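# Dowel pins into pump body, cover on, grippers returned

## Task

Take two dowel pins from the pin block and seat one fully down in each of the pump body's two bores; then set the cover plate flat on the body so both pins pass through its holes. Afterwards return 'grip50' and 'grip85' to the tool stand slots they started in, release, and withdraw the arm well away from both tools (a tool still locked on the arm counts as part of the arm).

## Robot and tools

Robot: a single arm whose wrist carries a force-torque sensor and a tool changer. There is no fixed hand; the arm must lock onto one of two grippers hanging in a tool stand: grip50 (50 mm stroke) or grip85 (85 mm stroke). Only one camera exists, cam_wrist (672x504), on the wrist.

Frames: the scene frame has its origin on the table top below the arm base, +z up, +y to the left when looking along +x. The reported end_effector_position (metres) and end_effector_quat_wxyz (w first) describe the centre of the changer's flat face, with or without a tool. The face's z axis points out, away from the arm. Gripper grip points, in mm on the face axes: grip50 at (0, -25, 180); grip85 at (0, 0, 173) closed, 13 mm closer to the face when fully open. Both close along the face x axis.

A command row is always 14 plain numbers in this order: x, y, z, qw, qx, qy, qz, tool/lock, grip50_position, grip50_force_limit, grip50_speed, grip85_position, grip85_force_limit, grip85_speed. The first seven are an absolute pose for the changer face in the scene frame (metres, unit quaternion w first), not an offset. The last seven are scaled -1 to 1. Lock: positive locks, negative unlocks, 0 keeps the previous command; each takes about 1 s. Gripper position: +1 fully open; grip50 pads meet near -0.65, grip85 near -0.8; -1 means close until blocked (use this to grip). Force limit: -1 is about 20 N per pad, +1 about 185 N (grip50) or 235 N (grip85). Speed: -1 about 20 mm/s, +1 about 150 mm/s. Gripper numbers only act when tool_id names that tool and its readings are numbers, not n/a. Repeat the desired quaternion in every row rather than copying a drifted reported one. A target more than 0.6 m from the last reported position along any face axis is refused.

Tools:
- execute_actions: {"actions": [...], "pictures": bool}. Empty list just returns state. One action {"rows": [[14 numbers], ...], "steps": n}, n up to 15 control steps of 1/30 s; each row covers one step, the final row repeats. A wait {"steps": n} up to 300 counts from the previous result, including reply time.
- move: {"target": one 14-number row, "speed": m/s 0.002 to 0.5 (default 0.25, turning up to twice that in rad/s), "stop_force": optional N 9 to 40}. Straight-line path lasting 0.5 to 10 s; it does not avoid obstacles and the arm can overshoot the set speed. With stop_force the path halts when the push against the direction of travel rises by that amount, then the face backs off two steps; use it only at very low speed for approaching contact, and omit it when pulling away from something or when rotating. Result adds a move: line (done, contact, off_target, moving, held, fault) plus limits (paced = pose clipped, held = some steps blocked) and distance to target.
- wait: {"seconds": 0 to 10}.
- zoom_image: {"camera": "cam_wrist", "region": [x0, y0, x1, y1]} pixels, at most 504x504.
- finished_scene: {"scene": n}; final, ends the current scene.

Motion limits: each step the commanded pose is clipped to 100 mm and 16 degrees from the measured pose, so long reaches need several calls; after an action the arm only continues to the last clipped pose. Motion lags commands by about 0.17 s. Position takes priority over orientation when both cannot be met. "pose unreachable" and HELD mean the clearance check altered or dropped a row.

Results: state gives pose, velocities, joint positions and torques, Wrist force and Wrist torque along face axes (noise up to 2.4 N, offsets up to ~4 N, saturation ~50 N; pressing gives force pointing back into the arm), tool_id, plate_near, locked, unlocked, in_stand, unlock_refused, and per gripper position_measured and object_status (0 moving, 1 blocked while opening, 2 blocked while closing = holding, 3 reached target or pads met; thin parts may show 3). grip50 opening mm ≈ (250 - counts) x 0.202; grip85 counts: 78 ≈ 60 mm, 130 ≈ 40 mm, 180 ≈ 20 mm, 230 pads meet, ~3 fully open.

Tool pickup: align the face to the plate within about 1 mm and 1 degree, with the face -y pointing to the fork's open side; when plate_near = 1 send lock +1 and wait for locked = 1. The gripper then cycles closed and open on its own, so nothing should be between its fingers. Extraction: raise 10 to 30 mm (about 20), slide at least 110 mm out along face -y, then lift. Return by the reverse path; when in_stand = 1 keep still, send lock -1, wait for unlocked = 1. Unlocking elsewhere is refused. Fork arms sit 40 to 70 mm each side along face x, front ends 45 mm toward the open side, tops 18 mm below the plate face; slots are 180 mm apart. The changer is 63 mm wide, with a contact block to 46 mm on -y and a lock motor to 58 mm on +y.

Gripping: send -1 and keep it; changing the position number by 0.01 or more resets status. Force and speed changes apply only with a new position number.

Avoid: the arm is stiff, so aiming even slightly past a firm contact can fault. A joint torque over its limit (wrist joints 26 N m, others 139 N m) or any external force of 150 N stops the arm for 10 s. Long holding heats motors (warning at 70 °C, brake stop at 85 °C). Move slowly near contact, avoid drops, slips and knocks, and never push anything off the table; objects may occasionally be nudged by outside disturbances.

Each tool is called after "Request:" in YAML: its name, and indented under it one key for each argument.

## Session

Request:
execute_actions:
  actions: []

Scene clock: 0.00 s of 7800.00 s.
end_effector_position=(+0.6859, +0.4196, +0.3182) locked=0 unlocked=1 plate_near=0 in_stand=0 unlock_refused=0 tool_id=none grip50_position_measured=n/a grip50_object_status=n/a grip85_position_measured=n/a grip85_object_status=n/a end_effector_quat_wxyz=(-0.154, +0.692, +0.697, +0.114) end_effector_velocity=(-0.000, +0.000, +0.000) end_effector_angular_velocity=(-0.000, -0.000, +0.000)
Joint positions: [ 0.319 -0.841  0.971 -1.763 -1.191 -1.259]
Joint velocities: [ 0. -0. -0.  0. -0. -0.]
Joint torques (N m, as the arm reports them, + toward a larger angle): no reading
Motor temperatures (°C, as the motors report them): [37 34 35 41 45 37]
Wrist force (N, on the end effector, along its own x y z axes, offset not removed): no reading
Wrist torque (N m, same axes, about the end effector's origin, offset not removed): no reading
Hand target: +0.686, +0.420, +0.318; -0.154, +0.692, +0.697, +0.114

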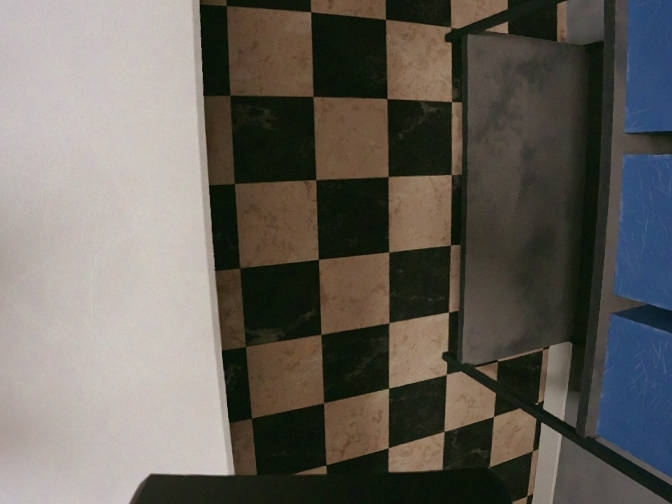

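Request:
move:
  target: [0.62,0.36,0.48,0,0.7071,0.7071,0,0,0,0,0,1,0,0]
  speed: 0.2

Request:
move:
  target: [0.45,0.05,0.56,0,0.7071,0.7071,0,0,0,0,0,1,0,0]
  speed: 0.25

Scene clock: 4.20 s of 7800.00 s.
end_effector_position=(+0.6205, +0.3602, +0.4798) locked=0 unlocked=1 plate_near=0 in_stand=0 unlock_refused=0 tool_id=none grip50_position_measured=n/a grip50_object_status=n/a grip85_position_measured=n/a grip85_object_status=n/a end_effector_quat_wxyz=(-0.000, +0.707, +0.707, +0.000) end_effector_velocity=(-0.001, -0.000, +0.002) end_effector_angular_velocity=(-0.007, +0.001, +0.001)
Joint positions: [ 0.35  -1.02   0.807 -1.357 -1.57  -1.232]
Joint velocities: [ 0.002  0.001 -0.006  0.008 -0.006  0.001]
Joint torques (N m, as the arm reports them, + toward a larger angle): [ 14.06 -60.59 -32.91  -0.63  -2.39   1.59]
Motor temperatures (°C, as the motors report them): [37 34 35 41 45 37]
Wrist force (N, on the end effector, along its own x y z axes, offset not removed): [2.5 -2.5 0.2]
Wrist torque (N m, same axes, about the end effector's origin, offset not removed): [-0.18 -0.06 -0.06]
Hand target: +0.620, +0.360, +0.480; +0.000, +0.707, +0.707, -0.000
Off the commanded pose: 0.001 m, 0 deg.
move: done

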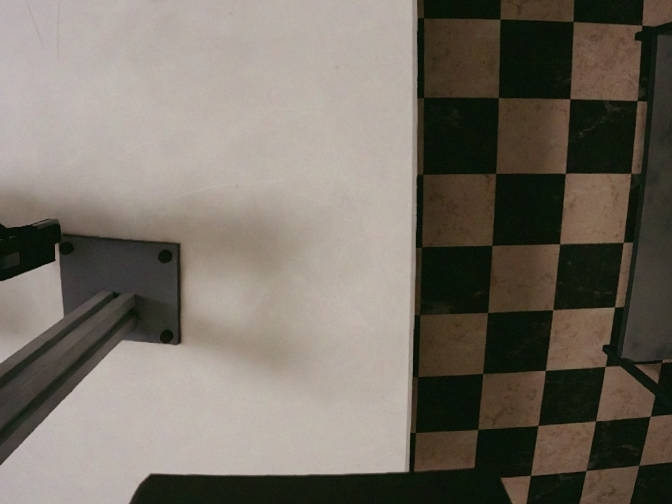

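Scene clock: 6.37 s of 7800.00 s.
end_effector_position=(+0.4504, +0.0501, +0.5604) locked=0 unlocked=1 plate_near=0 in_stand=0 unlock_refused=0 tool_id=none grip50_position_measured=n/a grip50_object_status=n/a grip85_position_measured=n/a grip85_object_status=n/a end_effector_quat_wxyz=(-0.000, +0.707, +0.707, +0.001) end_effector_velocity=(-0.002, -0.002, +0.001) end_effector_angular_velocity=(-0.001, -0.002, +0.001)
Joint positions: [-0.176 -1.675  1.409 -1.304 -1.569 -1.759]
Joint velocities: [-0.006 -0.004  0.     0.002 -0.    -0.007]
Joint torques (N m, as the arm reports them, + toward a larger angle): [-11.53 -31.79 -15.76  -0.85   2.54  -1.8 ]
Motor temperatures (°C, as the motors report them): [37 34 35 41 45 37]
Wrist force (N, on the end effector, along its own x y z axes, offset not removed): [0.3 -0.4 4.7]
Wrist torque (N m, same axes, about the end effector's origin, offset not removed): [-0.05 0.04 -0.14]
Hand target: +0.450, +0.050, +0.560; -0.001, +0.707, +0.707, +0.001
Off the commanded pose: 0.001 m, 0 deg.
move: done

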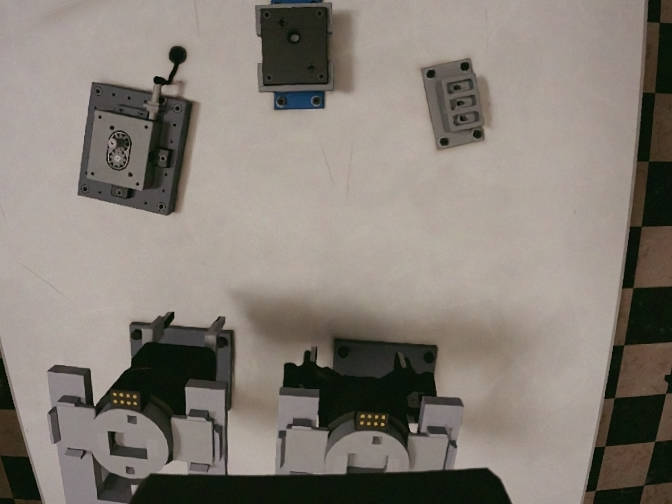

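Request:
move:
  target: [0.64,-0.11,0.412,0,0.7071,0.7071,0,0,0,0,0,1,0,0]
  speed: 0.2

Request:
zoom_image:
  camera: "cam_wrist"
  region: [210,120,470,380]

Scene clock: 13.53 s of 7800.00 s.
end_effector_position=(+0.6394, -0.1098, +0.4118) locked=0 unlocked=1 plate_near=0 in_stand=0 unlock_refused=0 tool_id=none grip50_position_measured=n/a grip50_object_status=n/a grip85_position_measured=n/a grip85_object_status=n/a end_effector_quat_wxyz=(-0.000, +0.707, +0.707, +0.000) end_effector_velocity=(+0.002, -0.001, -0.000) end_effector_angular_velocity=(-0.001, -0.001, +0.000)
Joint positions: [-0.365 -1.224  1.283 -1.628 -1.57  -1.948]
Joint velocities: [ 0.     0.006 -0.007 -0.001 -0.    -0.   ]
Joint torques (N m, as the arm reports them, + toward a larger angle): [-12.97 -30.7  -34.62  -4.43  -2.1   -1.73]
Motor temperatures (°C, as the motors report them): [37 34 35 41 45 37]
Wrist force (N, on the end effector, along its own x y z axes, offset not removed): [5.2 -2.3 0.4]
Wrist torque (N m, same axes, about the end effector's origin, offset not removed): [-0.19 -0.20 -0.05]
Hand target: +0.640, -0.110, +0.412; -0.000, +0.707, +0.707, +0.000
Off the commanded pose: 0.001 m, 0 deg.
After step 90, 2.07 s passed at rest.
move: done

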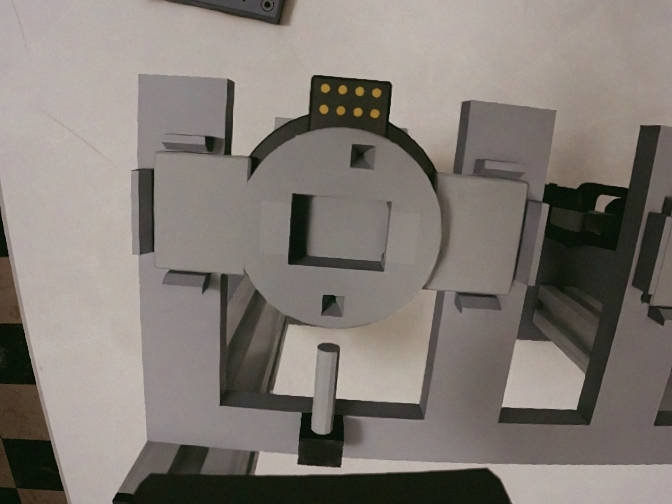

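Region (210, 120, 470, 380) of cam_wrist's 672x504 image, scaled by 1.938, with more detail than that image has.

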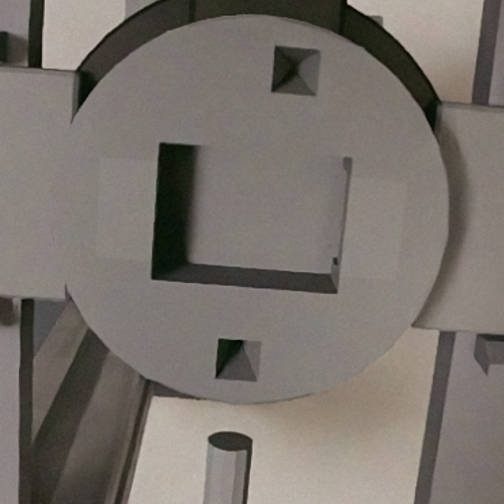

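Request:
move:
  target: [0.6324,-0.1133,0.412,0,0.7449,0.6672,0,0,0,0,0,1,0,0]
  speed: 0.1

Request:
zoom_image:
  camera: "cam_wrist"
  region: [210,120,470,380]

Scene clock: 18.87 s of 7800.00 s.
end_effector_position=(+0.6325, -0.1132, +0.4120) locked=0 unlocked=1 plate_near=0 in_stand=0 unlock_refused=0 tool_id=none grip50_position_measured=n/a grip50_object_status=n/a grip85_position_measured=n/a grip85_object_status=n/a end_effector_quat_wxyz=(-0.000, +0.744, +0.668, +0.000) end_effector_velocity=(-0.001, +0.000, +0.000) end_effector_angular_velocity=(+0.000, -0.001, -0.015)
Joint positions: [-0.374 -1.24   1.303 -1.633 -1.571 -1.849]
Joint velocities: [-0.    -0.002  0.002 -0.001  0.     0.015]
Joint torques (N m, as the arm reports them, + toward a larger angle): [-13.35 -51.81 -15.24  -4.83  -2.17   1.86]
Motor temperatures (°C, as the motors report them): [37 34 35 41 45 37]
Wrist force (N, on the end effector, along its own x y z axes, offset not removed): [1.9 -0.1 1.6]
Wrist torque (N m, same axes, about the end effector's origin, offset not removed): [-0.12 -0.09 -0.08]
Hand target: +0.632, -0.113, +0.412; -0.000, +0.745, +0.667, +0.000
Off the commanded pose: 0.000 m, 0 deg.
After step 90, 1.40 s passed at rest.
move: done

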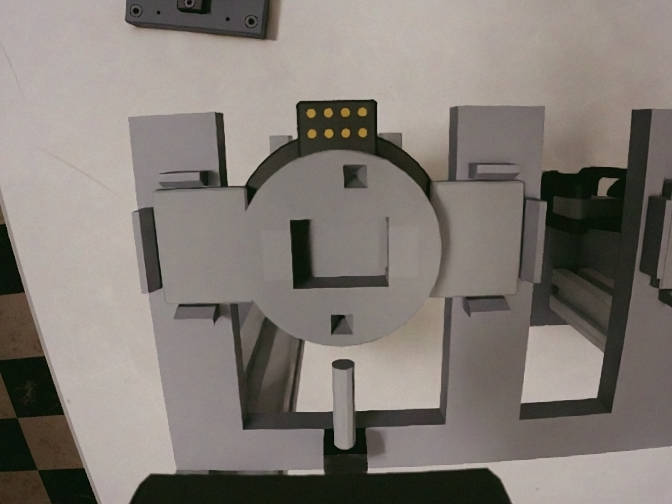

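Region (210, 120, 470, 380) of cam_wrist's 672x504 image, scaled by 1.938, with more detail than that image has.

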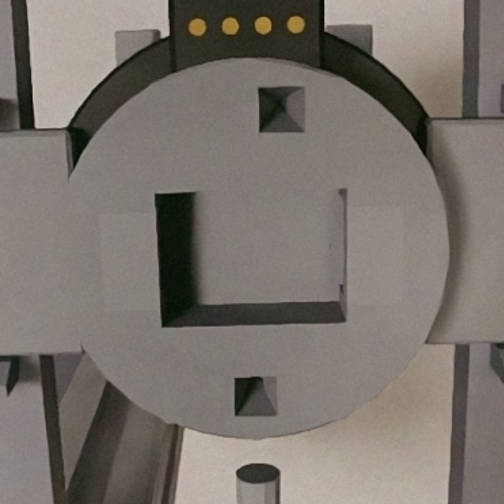

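Request:
move:
  target: [0.6033,-0.1066,0.315,0,0.7469,0.665,0,0,0,0,0,1,0,0]
  speed: 0.1

Request:
move:
  target: [0.6033,-0.1066,0.29,0,0.7469,0.665,0,0,0,0,0,1,0,0]
  speed: 0.004
  stop_force: 10

Scene clock: 24.93 s of 7800.00 s.
end_effector_position=(+0.6031, -0.1065, +0.3154) locked=0 unlocked=1 plate_near=0 in_stand=0 unlock_refused=0 tool_id=none grip50_position_measured=n/a grip50_object_status=n/a grip85_position_measured=n/a grip85_object_status=n/a end_effector_quat_wxyz=(-0.000, +0.747, +0.665, -0.000) end_effector_velocity=(-0.000, +0.000, -0.003) end_effector_angular_velocity=(-0.001, -0.000, +0.001)
Joint positions: [-0.382 -1.267  1.592 -1.894 -1.571 -1.849]
Joint velocities: [ 0.     0.001  0.007 -0.009 -0.    -0.001]
Joint torques (N m, as the arm reports them, + toward a larger angle): [-13.51 -49.65 -15.92  -4.6    1.4   -1.81]
Motor temperatures (°C, as the motors report them): [37 34 35 41 45 37]
Wrist force (N, on the end effector, along its own x y z axes, offset not removed): [2.7 -2.0 0.2]
Wrist torque (N m, same axes, about the end effector's origin, offset not removed): [-0.17 -0.02 -0.07]
Hand target: +0.603, -0.106, +0.315; -0.000, +0.747, +0.665, +0.000
Off the commanded pose: 0.000 m, 0 deg.
After step 90, 1.53 s passed at rest.
move: done

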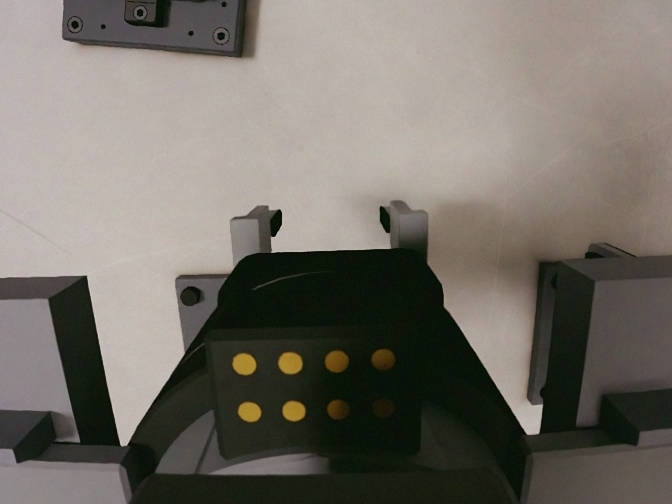

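Scene clock: 29.40 s of 7800.00 s.
end_effector_position=(+0.6032, -0.1066, +0.2991) locked=0 unlocked=1 plate_near=1 in_stand=1 unlock_refused=0 tool_id=none grip50_position_measured=n/a grip50_object_status=n/a grip85_position_measured=n/a grip85_object_status=n/a end_effector_quat_wxyz=(+0.000, +0.747, +0.665, -0.000) end_effector_velocity=(+0.001, +0.000, +0.001) end_effector_angular_velocity=(+0.001, +0.002, +0.001)
Joint positions: [-0.382 -1.254  1.619 -1.934 -1.571 -1.849]
Joint velocities: [ 0.     0.001 -0.005  0.006  0.    -0.001]
Joint torques (N m, as the arm reports them, + toward a larger angle): [ -9.3  -22.63 -25.71  -1.27   3.32  -0.44]
Motor temperatures (°C, as the motors report them): [37 34 35 41 45 37]
Wrist force (N, on the end effector, along its own x y z axes, offset not removed): [-3.6 -18.8 -25.1]
Wrist torque (N m, same axes, about the end effector's origin, offset not removed): [0.38 0.39 -0.76]
Hand target: +0.603, -0.107, +0.299; +0.000, +0.747, +0.665, -0.000
Off the commanded pose: 0.009 m, 0 deg.
move: contact

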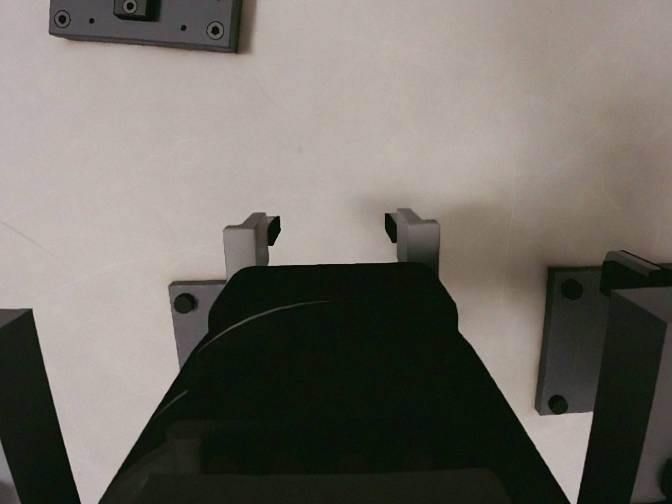

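Request:
execute_actions:
  actions:
    - {"rows":[[0.6029,-0.1066,0.2994,0,0.7453,0.6668,0,1,0,0,0,1,0,0]],"steps":15}
  pictures: false

Request:
execute_actions:
  actions:
    - {"rows":[[0.6029,-0.1066,0.2994,0,0.7453,0.6668,0,1,0,0,0,1,0,0]],"steps":15}
  pictures: false

Request:
execute_actions:
  actions:
    - {"rows":[[0.6029,-0.1066,0.2994,0,0.7453,0.6668,0,1,0,0,0,1,0,0]],"steps":8}
  pictures: false

Scene clock: 33.17 s of 7800.00 s.
end_effector_position=(+0.6029, -0.1066, +0.2994) locked=0 unlocked=0 plate_near=1 in_stand=1 unlock_refused=0 tool_id=none grip50_position_measured=n/a grip50_object_status=n/a grip85_position_measured=n/a grip85_object_status=n/a end_effector_quat_wxyz=(-0.000, +0.745, +0.667, +0.000) end_effector_velocity=(-0.000, -0.000, -0.001) end_effector_angular_velocity=(+0.001, +0.001, +0.002)
Joint positions: [-0.382 -1.255  1.619 -1.933 -1.571 -1.854]
Joint velocities: [-0.001  0.     0.001 -0.     0.    -0.002]
Joint torques (N m, as the arm reports them, + toward a larger angle): [-14.38 -50.2  -13.34  -4.     1.18  -1.89]
Motor temperatures (°C, as the motors report them): [37 34 35 41 45 37]
Wrist force (N, on the end effector, along its own x y z axes, offset not removed): [2.6 1.4 2.7]
Wrist torque (N m, same axes, about the end effector's origin, offset not removed): [-0.04 0.09 -0.03]
Hand target: +0.603, -0.107, +0.299; -0.000, +0.745, +0.667, +0.000
Off the commanded pose: 0.000 m, 0 deg.
Steps of this call (steps 1 to 90: nothing new was sent; then 0.27 s passed at rest; steps 91 to 105: all 15 steps of this action). Readings (end_effector_position | what the end effector reports):
91: (+0.6032, -0.1066, +0.2993) | locked=0 unlocked=0 plate_near=1 in_stand=1 unlock_refused=0 tool_id=none grip50_position_measured=n/a grip50_object_status=n/a grip85_position_measured=n/a grip85_object_status=n/a
92: (+0.6032, -0.1066, +0.2994) | locked=0 unlocked=0 plate_near=1 in_stand=1 unlock_refused=0 tool_id=none grip50_position_measured=n/a grip50_object_status=n/a grip85_position_measured=n/a grip85_object_status=n/a
94: (+0.6031, -0.1066, +0.2995) | locked=0 unlocked=0 plate_near=1 in_stand=1 unlock_refused=0 tool_id=none grip50_position_measured=n/a grip50_object_status=n/a grip85_position_measured=n/a grip85_object_status=n/a
98: (+0.6030, -0.1066, +0.2994) | locked=0 unlocked=0 plate_near=1 in_stand=1 unlock_refused=0 tool_id=none grip50_position_measured=n/a grip50_object_status=n/a grip85_position_measured=n/a grip85_object_status=n/a
105: the state above

Scene clock: 33.67 s of 7800.00 s.
end_effector_position=(+0.6029, -0.1066, +0.2994) locked=1 unlocked=0 plate_near=1 in_stand=1 unlock_refused=0 tool_id=grip50 grip50_position_measured=n/a grip50_object_status=n/a grip85_position_measured=n/a grip85_object_status=n/a end_effector_quat_wxyz=(+0.000, +0.745, +0.667, +0.000) end_effector_velocity=(-0.000, -0.000, +0.000) end_effector_angular_velocity=(+0.001, +0.000, -0.001)
Joint positions: [-0.382 -1.255  1.619 -1.933 -1.571 -1.854]
Joint velocities: [-0.001 -0.001  0.     0.001  0.001 -0.   ]
Joint torques (N m, as the arm reports them, + toward a larger angle): [-11.16 -53.18 -29.98  -5.07  -0.72  -1.93]
Motor temperatures (°C, as the motors report them): [37 34 35 41 45 37]
Wrist force (N, on the end effector, along its own x y z axes, offset not removed): [0.7 0.3 -6.3]
Wrist torque (N m, same axes, about the end effector's origin, offset not removed): [-0.09 0.50 -0.03]
Hand target: +0.603, -0.107, +0.299; +0.000, +0.745, +0.667, +0.000
Off the commanded pose: 0.000 m, 0 deg.
Steps of this call (steps 1 to 15: all 15 steps of this action). Readings (end_effector_position | what the end effector reports):
1: (+0.6029, -0.1066, +0.2994) | locked=0 unlocked=0 plate_near=1 in_stand=1 unlock_refused=0 tool_id=none grip50_position_measured=n/a grip50_object_status=n/a grip85_position_measured=n/a grip85_object_status=n/a
2: (+0.6029, -0.1066, +0.2994) | locked=0 unlocked=0 plate_near=1 in_stand=1 unlock_refused=0 tool_id=none grip50_position_measured=n/a grip50_object_status=n/a grip85_position_measured=n/a grip85_object_status=n/a
4: (+0.6029, -0.1066, +0.2994) | locked=0 unlocked=0 plate_near=1 in_stand=1 unlock_refused=0 tool_id=none grip50_position_measured=n/a grip50_object_status=n/a grip85_position_measured=n/a grip85_object_status=n/a
8: (+0.6029, -0.1066, +0.2994) | locked=0 unlocked=0 plate_near=1 in_stand=1 unlock_refused=0 tool_id=none grip50_position_measured=n/a grip50_object_status=n/a grip85_position_measured=n/a grip85_object_status=n/a
15: the state above

Scene clock: 33.93 s of 7800.00 s.
end_effector_position=(+0.6029, -0.1066, +0.2994) locked=1 unlocked=0 plate_near=1 in_stand=1 unlock_refused=0 tool_id=grip50 grip50_position_measured=n/a grip50_object_status=n/a grip85_position_measured=n/a grip85_object_status=n/a end_effector_quat_wxyz=(+0.000, +0.745, +0.667, +0.000) end_effector_velocity=(+0.000, -0.000, -0.000) end_effector_angular_velocity=(+0.000, -0.001, -0.000)
Joint positions: [-0.382 -1.255  1.619 -1.933 -1.571 -1.854]
Joint velocities: [-0.     0.001 -0.001 -0.     0.    -0.   ]
Joint torques (N m, as the arm reports them, + toward a larger angle): [ -9.65 -49.66 -35.48  -4.32  -1.68  -1.75]
Motor temperatures (°C, as the motors report them): [37 34 35 41 45 37]
Wrist force (N, on the end effector, along its own x y z axes, offset not removed): [0.0 -0.4 -4.9]
Wrist torque (N m, same axes, about the end effector's origin, offset not removed): [-0.25 0.52 0.00]
Hand target: +0.603, -0.107, +0.299; +0.000, +0.745, +0.667, +0.000
Off the commanded pose: 0.000 m, 0 deg.
Steps of this call (steps 1 to 8: all 8 steps of this action). Readings (end_effector_position | what the end effector reports):
1: (+0.6029, -0.1066, +0.2994) | locked=1 unlocked=0 plate_near=1 in_stand=1 unlock_refused=0 tool_id=grip50 grip50_position_measured=n/a grip50_object_status=n/a grip85_position_measured=n/a grip85_object_status=n/a
2: (+0.6029, -0.1066, +0.2994) | locked=1 unlocked=0 plate_near=1 in_stand=1 unlock_refused=0 tool_id=grip50 grip50_position_measured=n/a grip50_object_status=n/a grip85_position_measured=n/a grip85_object_status=n/a
4: (+0.6029, -0.1066, +0.2994) | locked=1 unlocked=0 plate_near=1 in_stand=1 unlock_refused=0 tool_id=grip50 grip50_position_measured=n/a grip50_object_status=n/a grip85_position_measured=n/a grip85_object_status=n/a
8: the state above

Request:
move:
  target: [0.6029,-0.1066,0.3194,0,0.7453,0.6668,0,0,1,0,0,1,0,0]
  speed: 0.04

Request:
move:
  target: [0.4787,-0.0927,0.3194,0,0.7453,0.6668,0,0,1,0,0,1,0,0]
  speed: 0.08

Request:
move:
  target: [0.44,0.0,0.44,0,0.7071,0.7071,0,0,1,0,0,1,0,0]
  speed: 0.2

Scene clock: 38.13 s of 7800.00 s.
end_effector_position=(+0.6029, -0.1066, +0.3191) locked=1 unlocked=0 plate_near=1 in_stand=0 unlock_refused=0 tool_id=grip50 grip50_position_measured=3 grip50_object_status=3 grip85_position_measured=n/a grip85_object_status=n/a end_effector_quat_wxyz=(+0.000, +0.745, +0.667, -0.000) end_effector_velocity=(+0.000, -0.000, +0.003) end_effector_angular_velocity=(-0.001, -0.001, -0.000)
Joint positions: [-0.382 -1.271  1.586 -1.885 -1.571 -1.854]
Joint velocities: [-0.    -0.002 -0.006  0.006 -0.     0.   ]
Joint torques (N m, as the arm reports them, + toward a larger angle): [ 11.1  -57.59 -39.24  -1.95   0.53  -0.31]
Motor temperatures (°C, as the motors report them): [37 34 35 41 45 37]
Wrist force (N, on the end effector, along its own x y z axes, offset not removed): [-0.3 0.9 -0.5]
Wrist torque (N m, same axes, about the end effector's origin, offset not removed): [-0.06 0.12 -0.09]
Hand target: +0.603, -0.107, +0.319; +0.000, +0.745, +0.667, +0.000
Off the commanded pose: 0.000 m, 0 deg.
move: done

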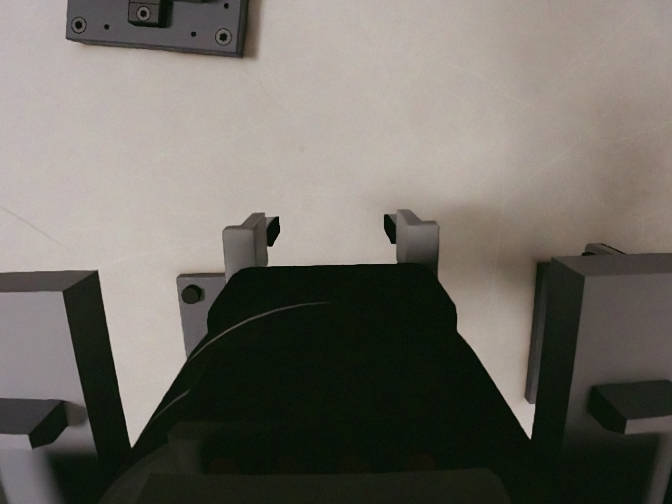

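Scene clock: 40.20 s of 7800.00 s.
end_effector_position=(+0.4790, -0.0927, +0.3196) locked=1 unlocked=0 plate_near=1 in_stand=0 unlock_refused=0 tool_id=grip50 grip50_position_measured=3 grip50_object_status=3 grip85_position_measured=n/a grip85_object_status=n/a end_effector_quat_wxyz=(+0.000, +0.745, +0.667, +0.000) end_effector_velocity=(-0.002, -0.001, +0.000) end_effector_angular_velocity=(+0.000, -0.001, -0.001)
Joint positions: [-0.456 -1.562  1.927 -1.935 -1.571 -1.927]
Joint velocities: [-0.003 -0.004  0.004  0.     0.001 -0.002]
Joint torques (N m, as the arm reports them, + toward a larger angle): [-12.83 -42.99 -21.69  -4.49   2.32  -1.73]
Motor temperatures (°C, as the motors report them): [37 34 35 41 45 37]
Wrist force (N, on the end effector, along its own x y z axes, offset not removed): [0.3 -0.4 1.1]
Wrist torque (N m, same axes, about the end effector's origin, offset not removed): [-0.16 0.10 0.06]
Hand target: +0.479, -0.093, +0.320; -0.000, +0.745, +0.667, +0.000
Off the commanded pose: 0.000 m, 0 deg.
move: done

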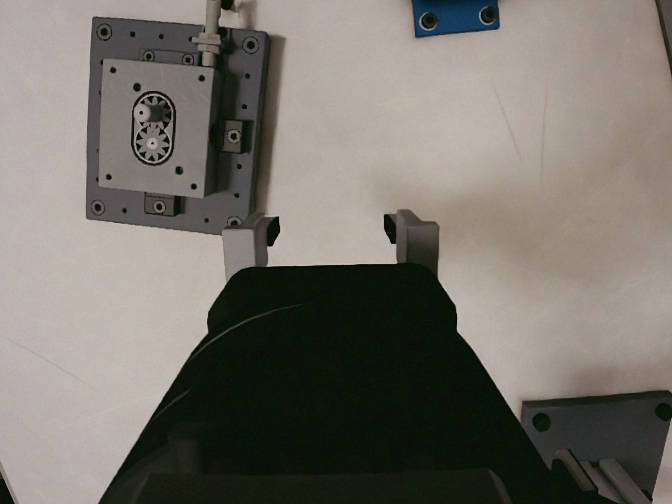

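Scene clock: 41.60 s of 7800.00 s.
end_effector_position=(+0.4403, -0.0004, +0.4398) locked=1 unlocked=0 plate_near=1 in_stand=0 unlock_refused=0 tool_id=grip50 grip50_position_measured=3 grip50_object_status=3 grip85_position_measured=n/a grip85_object_status=n/a end_effector_quat_wxyz=(+0.000, +0.707, +0.707, -0.000) end_effector_velocity=(-0.001, +0.002, +0.002) end_effector_angular_velocity=(-0.000, +0.000, +0.002)
Joint positions: [-0.296 -1.739  1.774 -1.605 -1.571 -1.879]
Joint velocities: [ 0.004 -0.002 -0.005  0.007 -0.     0.002]
Joint torques (N m, as the arm reports them, + toward a larger angle): [ 12.44 -35.07 -38.98  -2.01  -2.2    2.06]
Motor temperatures (°C, as the motors report them): [37 34 35 41 45 37]
Wrist force (N, on the end effector, along its own x y z axes, offset not removed): [2.6 -1.4 0.9]
Wrist torque (N m, same axes, about the end effector's origin, offset not removed): [-0.14 -0.07 -0.02]
Hand target: +0.440, -0.000, +0.440; +0.000, +0.707, +0.707, -0.000
Off the commanded pose: 0.001 m, 0 deg.
move: done

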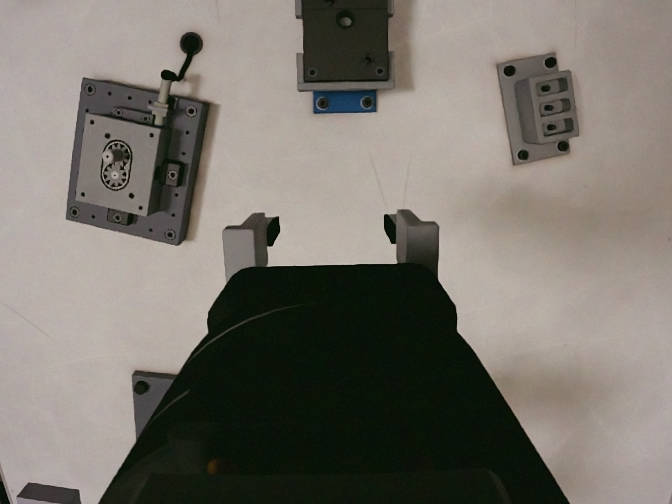

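Request:
move:
  target: [0.43,0.186,0.33,0,0.7071,0.7071,0,0,1,0,0,1,0,0]
  speed: 0.2

Request:
zoom_image:
  camera: "cam_wrist"
  region: [230,20,450,230]

Scene clock: 47.30 s of 7800.00 s.
end_effector_position=(+0.4295, +0.1857, +0.3301) locked=1 unlocked=0 plate_near=1 in_stand=0 unlock_refused=0 tool_id=grip50 grip50_position_measured=3 grip50_object_status=3 grip85_position_measured=n/a grip85_object_status=n/a end_effector_quat_wxyz=(+0.000, +0.707, +0.707, -0.001) end_effector_velocity=(+0.001, +0.002, -0.001) end_effector_angular_velocity=(-0.000, +0.000, -0.001)
Joint positions: [ 0.131 -1.62   1.955 -1.903 -1.572 -1.452]
Joint velocities: [ 0.005  0.006 -0.002 -0.004 -0.     0.005]
Joint torques (N m, as the arm reports them, + toward a larger angle): [ 14.62 -17.77 -39.07  -6.01  -2.13   2.02]
Motor temperatures (°C, as the motors report them): [37 34 35 41 45 37]
Wrist force (N, on the end effector, along its own x y z axes, offset not removed): [1.5 -0.9 2.1]
Wrist torque (N m, same axes, about the end effector's origin, offset not removed): [0.07 -0.02 -0.14]
Hand target: +0.430, +0.186, +0.330; +0.000, +0.707, +0.707, -0.001
Off the commanded pose: 0.001 m, 0 deg.
After step 90, 0.97 s passed at rest.
move: done

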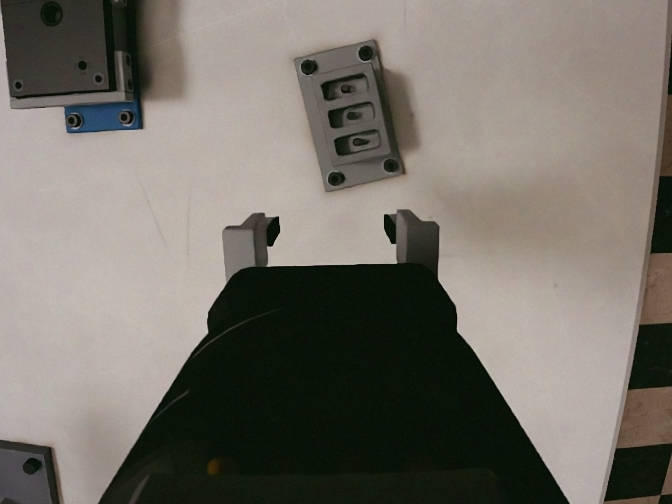

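Region (230, 20, 450, 230) of cam_wrist's 672x504 image, scaled by 2.291, with more detail than that image has; it fills the top 481 rows of this view, and the rest is white.

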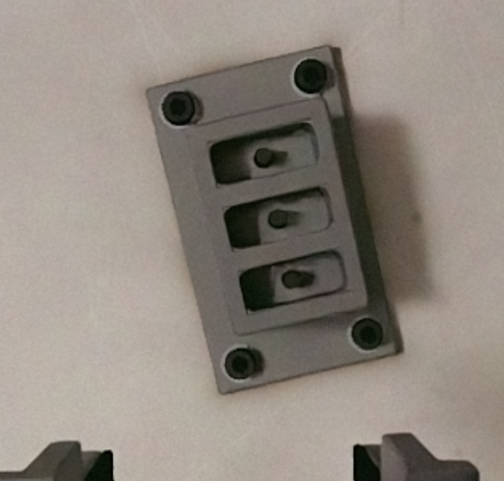

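Request:
move:
  target: [0.3795,0.205,0.29,0,0.6293,0.7771,0,0,-0.19,0,0,1,0,0]
  speed: 0.1

Request:
zoom_image:
  camera: "cam_wrist"
  region: [250,120,420,270]

Scene clock: 57.97 s of 7800.00 s.
end_effector_position=(+0.3796, +0.2049, +0.2902) locked=1 unlocked=0 plate_near=1 in_stand=0 unlock_refused=0 tool_id=grip50 grip50_position_measured=181 grip50_object_status=3 grip85_position_measured=n/a grip85_object_status=n/a end_effector_quat_wxyz=(+0.000, +0.630, +0.777, -0.000) end_effector_velocity=(-0.002, +0.001, -0.002) end_effector_angular_velocity=(+0.000, +0.001, +0.006)
Joint positions: [ 0.192 -1.674  2.114 -2.009 -1.571 -1.599]
Joint velocities: [ 0.002  0.     0.006 -0.005  0.    -0.004]
Joint torques (N m, as the arm reports them, + toward a larger angle): [ 13.19 -35.52 -20.74  -6.05   2.31  -1.47]
Motor temperatures (°C, as the motors report them): [37 34 35 41 45 37]
Wrist force (N, on the end effector, along its own x y z axes, offset not removed): [-1.4 -1.2 2.5]
Wrist torque (N m, same axes, about the end effector's origin, offset not removed): [-0.18 0.03 -0.13]
Hand target: +0.379, +0.205, +0.290; +0.000, +0.629, +0.777, -0.000
Off the commanded pose: 0.000 m, 0 deg.
After step 90, 6.13 s passed at rest.
move: done

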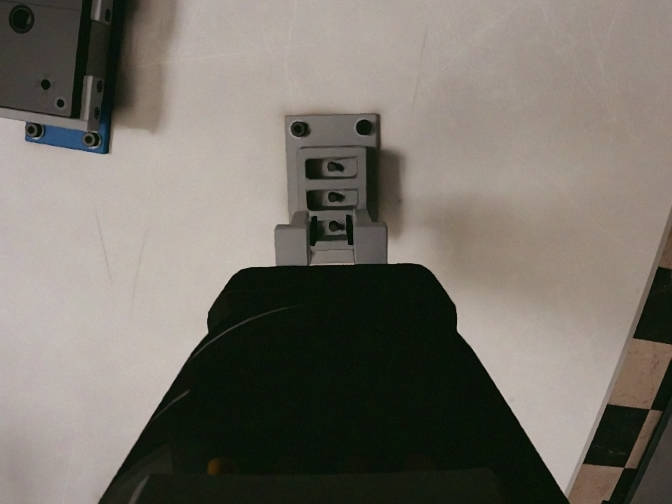

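Region (250, 120, 420, 270) of cam_wrist's 672x504 image, scaled by 2.965, with more detail than that image has; it fills the top 445 rows of this view, and the rest is white.

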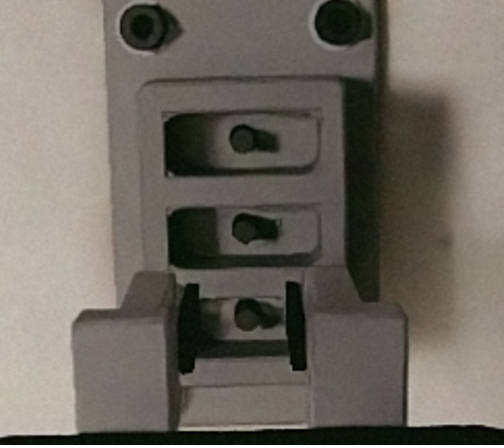

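Request:
move:
  target: [0.3764,0.2054,0.262,0,0.6293,0.7771,0,0,-0.19,0,0,1,0,0]
  speed: 0.04
  stop_force: 15

Request:
zoom_image:
  camera: "cam_wrist"
  region: [250,120,420,270]

Scene clock: 67.77 s of 7800.00 s.
end_effector_position=(+0.3763, +0.2054, +0.2623) locked=1 unlocked=0 plate_near=1 in_stand=0 unlock_refused=0 tool_id=grip50 grip50_position_measured=181 grip50_object_status=3 grip85_position_measured=n/a grip85_object_status=n/a end_effector_quat_wxyz=(-0.000, +0.629, +0.777, -0.000) end_effector_velocity=(-0.001, +0.000, -0.003) end_effector_angular_velocity=(-0.000, +0.000, +0.001)
Joint positions: [ 0.195 -1.645  2.168 -2.093 -1.57  -1.597]
Joint velocities: [ 0.     0.003  0.007 -0.01  -0.    -0.   ]
Joint torques (N m, as the arm reports them, + toward a larger angle): [ 14.45 -14.22 -19.79  -6.04   2.88   1.88]
Motor temperatures (°C, as the motors report them): [37 34 35 41 45 37]
Wrist force (N, on the end effector, along its own x y z axes, offset not removed): [-0.1 0.0 1.6]
Wrist torque (N m, same axes, about the end effector's origin, offset not removed): [0.08 0.15 -0.09]
Hand target: +0.376, +0.205, +0.262; +0.000, +0.629, +0.777, -0.000
Off the commanded pose: 0.000 m, 0 deg.
After step 90, 5.70 s passed at rest.
move: done

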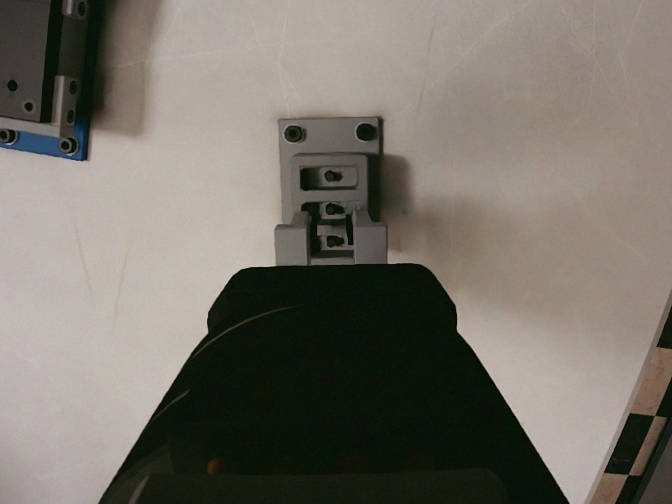

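Region (250, 120, 420, 270) of cam_wrist's 672x504 image, scaled by 2.965, with more detail than that image has; it fills the top 445 rows of this view, and the rest is white.

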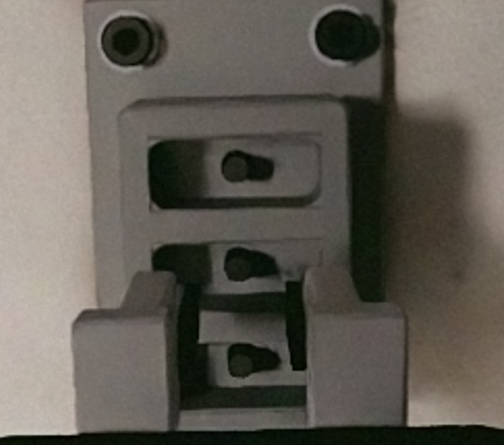

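Request:
move:
  target: [0.3735,0.2042,0.257,0,0.6293,0.7771,0,0,-0.19,0,0,1,0,0]
  speed: 0.01
  stop_force: 12

Request:
zoom_image:
  camera: "cam_wrist"
  region: [290,160,380,270]

Scene clock: 76.50 s of 7800.00 s.
end_effector_position=(+0.3736, +0.2043, +0.2573) locked=1 unlocked=0 plate_near=1 in_stand=0 unlock_refused=0 tool_id=grip50 grip50_position_measured=181 grip50_object_status=3 grip85_position_measured=n/a grip85_object_status=n/a end_effector_quat_wxyz=(-0.000, +0.629, +0.777, -0.000) end_effector_velocity=(-0.001, -0.001, -0.002) end_effector_angular_velocity=(-0.000, +0.000, -0.001)
Joint positions: [ 0.193 -1.645  2.184 -2.108 -1.57  -1.599]
Joint velocities: [-0.002 -0.001  0.008 -0.007 -0.    -0.001]
Joint torques (N m, as the arm reports them, + toward a larger angle): [-13.61 -36.59 -20.21  -6.01   2.82  -1.74]
Motor temperatures (°C, as the motors report them): [37 34 35 41 45 37]
Wrist force (N, on the end effector, along its own x y z axes, offset not removed): [-1.6 -0.4 3.5]
Wrist torque (N m, same axes, about the end effector's origin, offset not removed): [-0.04 0.14 -0.08]
Hand target: +0.373, +0.204, +0.257; -0.000, +0.629, +0.777, +0.000
Off the commanded pose: 0.000 m, 0 deg.
After step 90, 4.93 s passed at rest.
move: done

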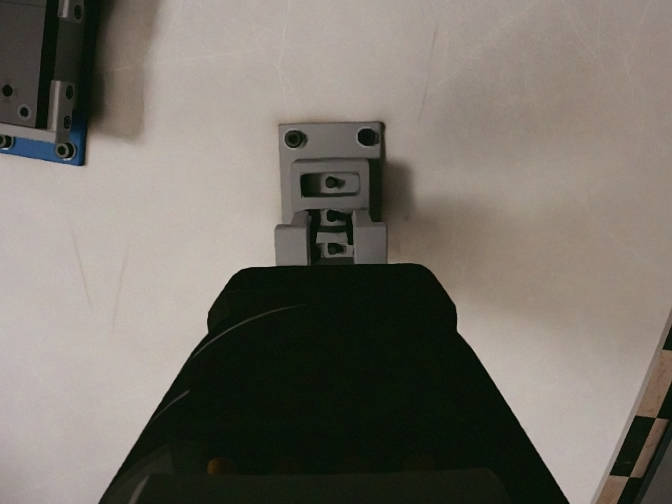

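Region (290, 160, 380, 270) of cam_wrist's 672x504 image, scaled by 4.582, with more detail than that image has; it fills the left 412 columns of this view, and the rest is white.

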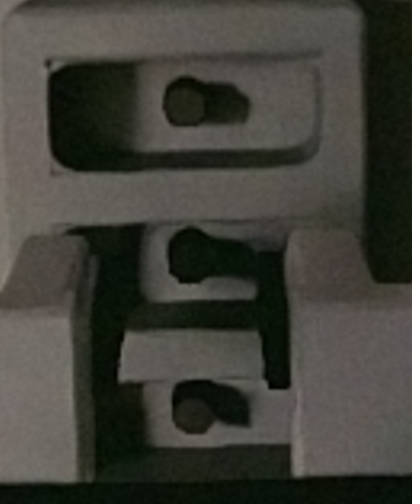

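Request:
move:
  target: [0.3735,0.2042,0.235,0,0.6293,0.7771,0,0,-0.19,0,0,1,0,0]
  speed: 0.004
  stop_force: 9

Request:
zoom_image:
  camera: "cam_wrist"
  region: [290,160,380,270]

Scene clock: 82.93 s of 7800.00 s.
end_effector_position=(+0.3735, +0.2042, +0.2427) locked=1 unlocked=0 plate_near=1 in_stand=0 unlock_refused=0 tool_id=grip50 grip50_position_measured=181 grip50_object_status=3 grip85_position_measured=n/a grip85_object_status=n/a end_effector_quat_wxyz=(+0.000, +0.629, +0.777, +0.000) end_effector_velocity=(+0.000, +0.000, +0.001) end_effector_angular_velocity=(-0.001, +0.004, +0.001)
Joint positions: [ 0.193 -1.623  2.207 -2.154 -1.57  -1.599]
Joint velocities: [ 0.     0.    -0.004  0.007 -0.    -0.001]
Joint torques (N m, as the arm reports them, + toward a larger angle): [  0.31 -26.   -26.01  -0.56   2.03   1.84]
Motor temperatures (°C, as the motors report them): [37 34 35 41 45 37]
Wrist force (N, on the end effector, along its own x y z axes, offset not removed): [0.1 -4.8 -31.9]
Wrist torque (N m, same axes, about the end effector's origin, offset not removed): [1.16 0.46 -0.18]
Hand target: +0.373, +0.204, +0.243; +0.000, +0.629, +0.777, +0.000
Off the commanded pose: 0.008 m, 0 deg.
move: contact

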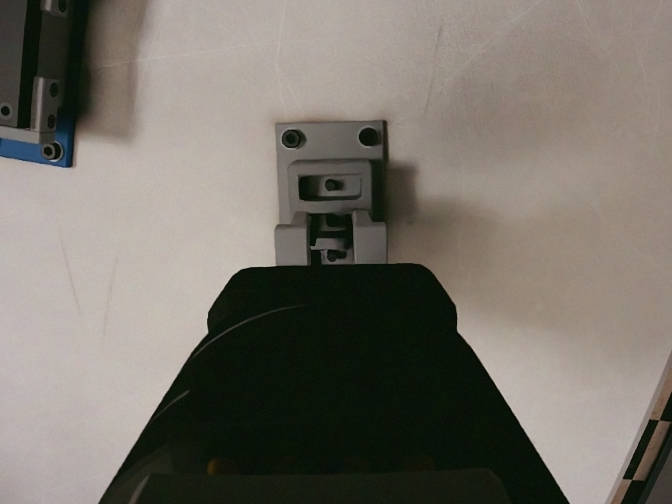

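Region (290, 160, 380, 270) of cam_wrist's 672x504 image, scaled by 4.582, with more detail than that image has; it fills the left 412 columns of this view, and the rest is white.

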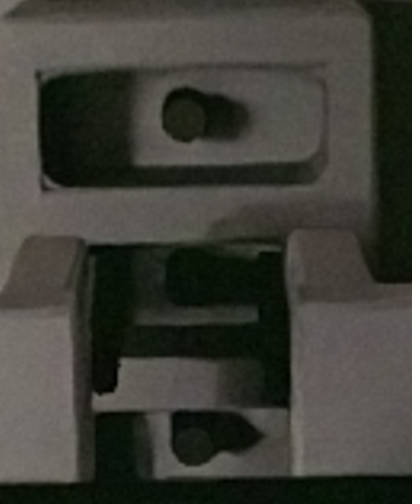

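Request:
execute_actions:
  actions:
    - {"rows":[[0.3735,0.2042,0.2437,0,0.6293,0.7771,0,0,-0.19,0,0,1,0,0],[0.3735,0.2042,0.2437,0,0.6293,0.7771,0,0,-0.19,0,0,1,0,0],[0.3735,0.2042,0.2437,0,0.6293,0.7771,0,0,-0.19,0,0,1,0,0],[0.3735,0.2042,0.2437,0,0.6293,0.7771,0,0,-0.19,0,0,1,0,0],[0.3735,0.2042,0.2437,0,0.6293,0.7771,0,0,-1,0,-0.5,1,0,0]],"steps":15}
  pictures: false

Request:
execute_actions:
  actions:
    - {"rows":[[0.3735,0.2042,0.2437,0,0.6293,0.7771,0,0,-1,0,-0.5,1,0,0]],"steps":10}

Scene clock: 90.03 s of 7800.00 s.
end_effector_position=(+0.3735, +0.2042, +0.2437) locked=1 unlocked=0 plate_near=1 in_stand=0 unlock_refused=0 tool_id=grip50 grip50_position_measured=255 grip50_object_status=0 grip85_position_measured=n/a grip85_object_status=n/a end_effector_quat_wxyz=(-0.000, +0.629, +0.777, +0.000) end_effector_velocity=(+0.000, -0.000, +0.001) end_effector_angular_velocity=(+0.000, -0.001, +0.000)
Joint positions: [ 0.193 -1.625  2.206 -2.15  -1.57  -1.599]
Joint velocities: [-0.    -0.002 -0.     0.001 -0.    -0.001]
Joint torques (N m, as the arm reports them, + toward a larger angle): [  5.04 -36.3  -35.92  -2.12   1.92   0.39]
Motor temperatures (°C, as the motors report them): [37 34 35 41 45 37]
Wrist force (N, on the end effector, along its own x y z axes, offset not removed): [2.8 -0.2 2.0]
Wrist torque (N m, same axes, about the end effector's origin, offset not removed): [0.14 -0.01 -0.16]
Hand target: +0.374, +0.204, +0.244; +0.000, +0.629, +0.777, +0.000
Off the commanded pose: 0.000 m, 0 deg.
Steps of this call (steps 1 to 90: nothing new was sent; then 3.60 s passed at rest; steps 91 to 105: all 15 steps of this action). Readings (end_effector_position | what the end effector reports):
91: (+0.3735, +0.2042, +0.2430) | locked=1 unlocked=0 plate_near=1 in_stand=0 unlock_refused=0 tool_id=grip50 grip50_position_measured=181 grip50_object_status=3 grip85_position_measured=n/a grip85_object_status=n/a
92: (+0.3735, +0.2042, +0.2430) | locked=1 unlocked=0 plate_near=1 in_stand=0 unlock_refused=0 tool_id=grip50 grip50_position_measured=181 grip50_object_status=3 grip85_position_measured=n/a grip85_object_status=n/a
94: (+0.3735, +0.2042, +0.2433) | locked=1 unlocked=0 plate_near=1 in_stand=0 unlock_refused=0 tool_id=grip50 grip50_position_measured=181 grip50_object_status=3 grip85_position_measured=n/a grip85_object_status=n/a
98: (+0.3735, +0.2042, +0.2436) | locked=1 unlocked=0 plate_near=1 in_stand=0 unlock_refused=0 tool_id=grip50 grip50_position_measured=215 grip50_object_status=0 grip85_position_measured=n/a grip85_object_status=n/a
105: the state above

Scene clock: 90.37 s of 7800.00 s.
end_effector_position=(+0.3735, +0.2042, +0.2437) locked=1 unlocked=0 plate_near=1 in_stand=0 unlock_refused=0 tool_id=grip50 grip50_position_measured=255 grip50_object_status=3 grip85_position_measured=n/a grip85_object_status=n/a end_effector_quat_wxyz=(-0.000, +0.629, +0.777, +0.000) end_effector_velocity=(-0.000, -0.000, +0.000) end_effector_angular_velocity=(+0.000, -0.001, +0.000)
Joint positions: [ 0.193 -1.625  2.206 -2.15  -1.57  -1.599]
Joint velocities: [-0.    -0.001  0.001 -0.     0.    -0.001]
Joint torques (N m, as the arm reports them, + toward a larger angle): [  7.62 -37.58 -35.36  -2.21   1.95   0.78]
Motor temperatures (°C, as the motors report them): [37 34 35 41 45 37]
Wrist force (N, on the end effector, along its own x y z axes, offset not removed): [-1.9 -1.3 1.8]
Wrist torque (N m, same axes, about the end effector's origin, offset not removed): [-0.20 0.16 -0.20]
Hand target: +0.374, +0.204, +0.244; +0.000, +0.629, +0.777, -0.000
Off the commanded pose: 0.000 m, 0 deg.
Steps of this call (steps 1 to 10: all 10 steps of this action). Readings (end_effector_position | what the end effector reports):
1: (+0.3735, +0.2042, +0.2437) | locked=1 unlocked=0 plate_near=1 in_stand=0 unlock_refused=0 tool_id=grip50 grip50_position_measured=255 grip50_object_status=0 grip85_position_measured=n/a grip85_object_status=n/a
2: (+0.3735, +0.2042, +0.2437) | locked=1 unlocked=0 plate_near=1 in_stand=0 unlock_refused=0 tool_id=grip50 grip50_position_measured=255 grip50_object_status=0 grip85_position_measured=n/a grip85_object_status=n/a
4: (+0.3735, +0.2042, +0.2437) | locked=1 unlocked=0 plate_near=1 in_stand=0 unlock_refused=0 tool_id=grip50 grip50_position_measured=255 grip50_object_status=3 grip85_position_measured=n/a grip85_object_status=n/a
8: (+0.3735, +0.2042, +0.2437) | locked=1 unlocked=0 plate_near=1 in_stand=0 unlock_refused=0 tool_id=grip50 grip50_position_measured=255 grip50_object_status=3 grip85_position_measured=n/a grip85_object_status=n/a
10: the state above

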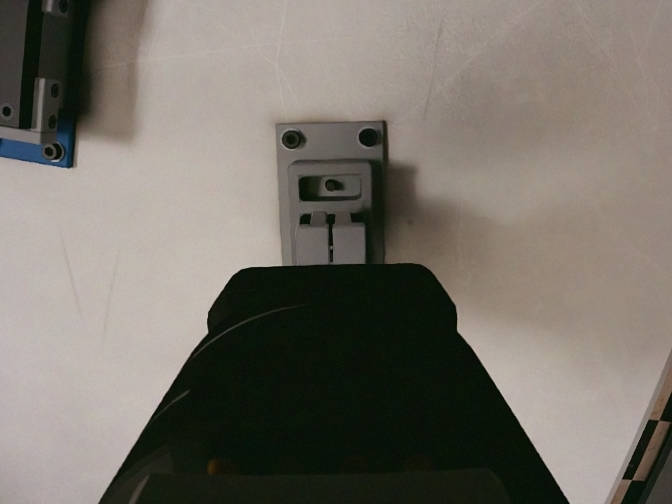

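Request:
move:
  target: [0.3769,0.2049,0.2465,0,0.6293,0.7771,0,0,-0.19,0,0,1,0,0]
  speed: 0.01

Request:
zoom_image:
  camera: "cam_wrist"
  region: [290,160,380,270]

Scene clock: 99.07 s of 7800.00 s.
end_effector_position=(+0.3767, +0.2049, +0.2463) locked=1 unlocked=0 plate_near=1 in_stand=0 unlock_refused=0 tool_id=grip50 grip50_position_measured=181 grip50_object_status=3 grip85_position_measured=n/a grip85_object_status=n/a end_effector_quat_wxyz=(+0.000, +0.629, +0.777, +0.000) end_effector_velocity=(+0.002, +0.001, +0.001) end_effector_angular_velocity=(-0.001, +0.001, +0.000)
Joint positions: [ 0.194 -1.621  2.194 -2.143 -1.57  -1.599]
Joint velocities: [ 0.001  0.003 -0.007  0.005 -0.     0.001]
Joint torques (N m, as the arm reports them, + toward a larger angle): [ 13.97 -15.36 -35.8   -2.13   0.71   1.67]
Motor temperatures (°C, as the motors report them): [37 34 35 41 45 37]
Wrist force (N, on the end effector, along its own x y z axes, offset not removed): [4.9 -2.3 4.1]
Wrist torque (N m, same axes, about the end effector's origin, offset not removed): [-0.13 -0.27 -0.07]
Hand target: +0.377, +0.205, +0.246; +0.000, +0.629, +0.777, +0.000
Off the commanded pose: 0.000 m, 0 deg.
After step 90, 5.00 s passed at rest.
move: done

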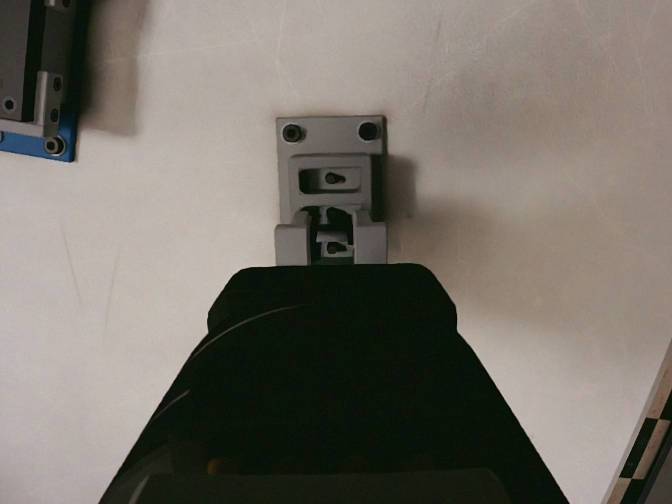

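Region (290, 160, 380, 270) of cam_wrist's 672x504 image, scaled by 4.582, with more detail than that image has; it fills the left 412 columns of this view, and the rest is white.

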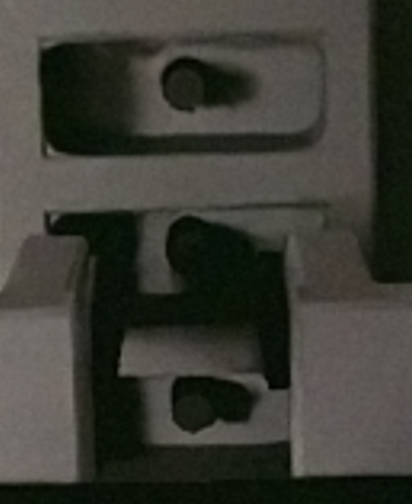

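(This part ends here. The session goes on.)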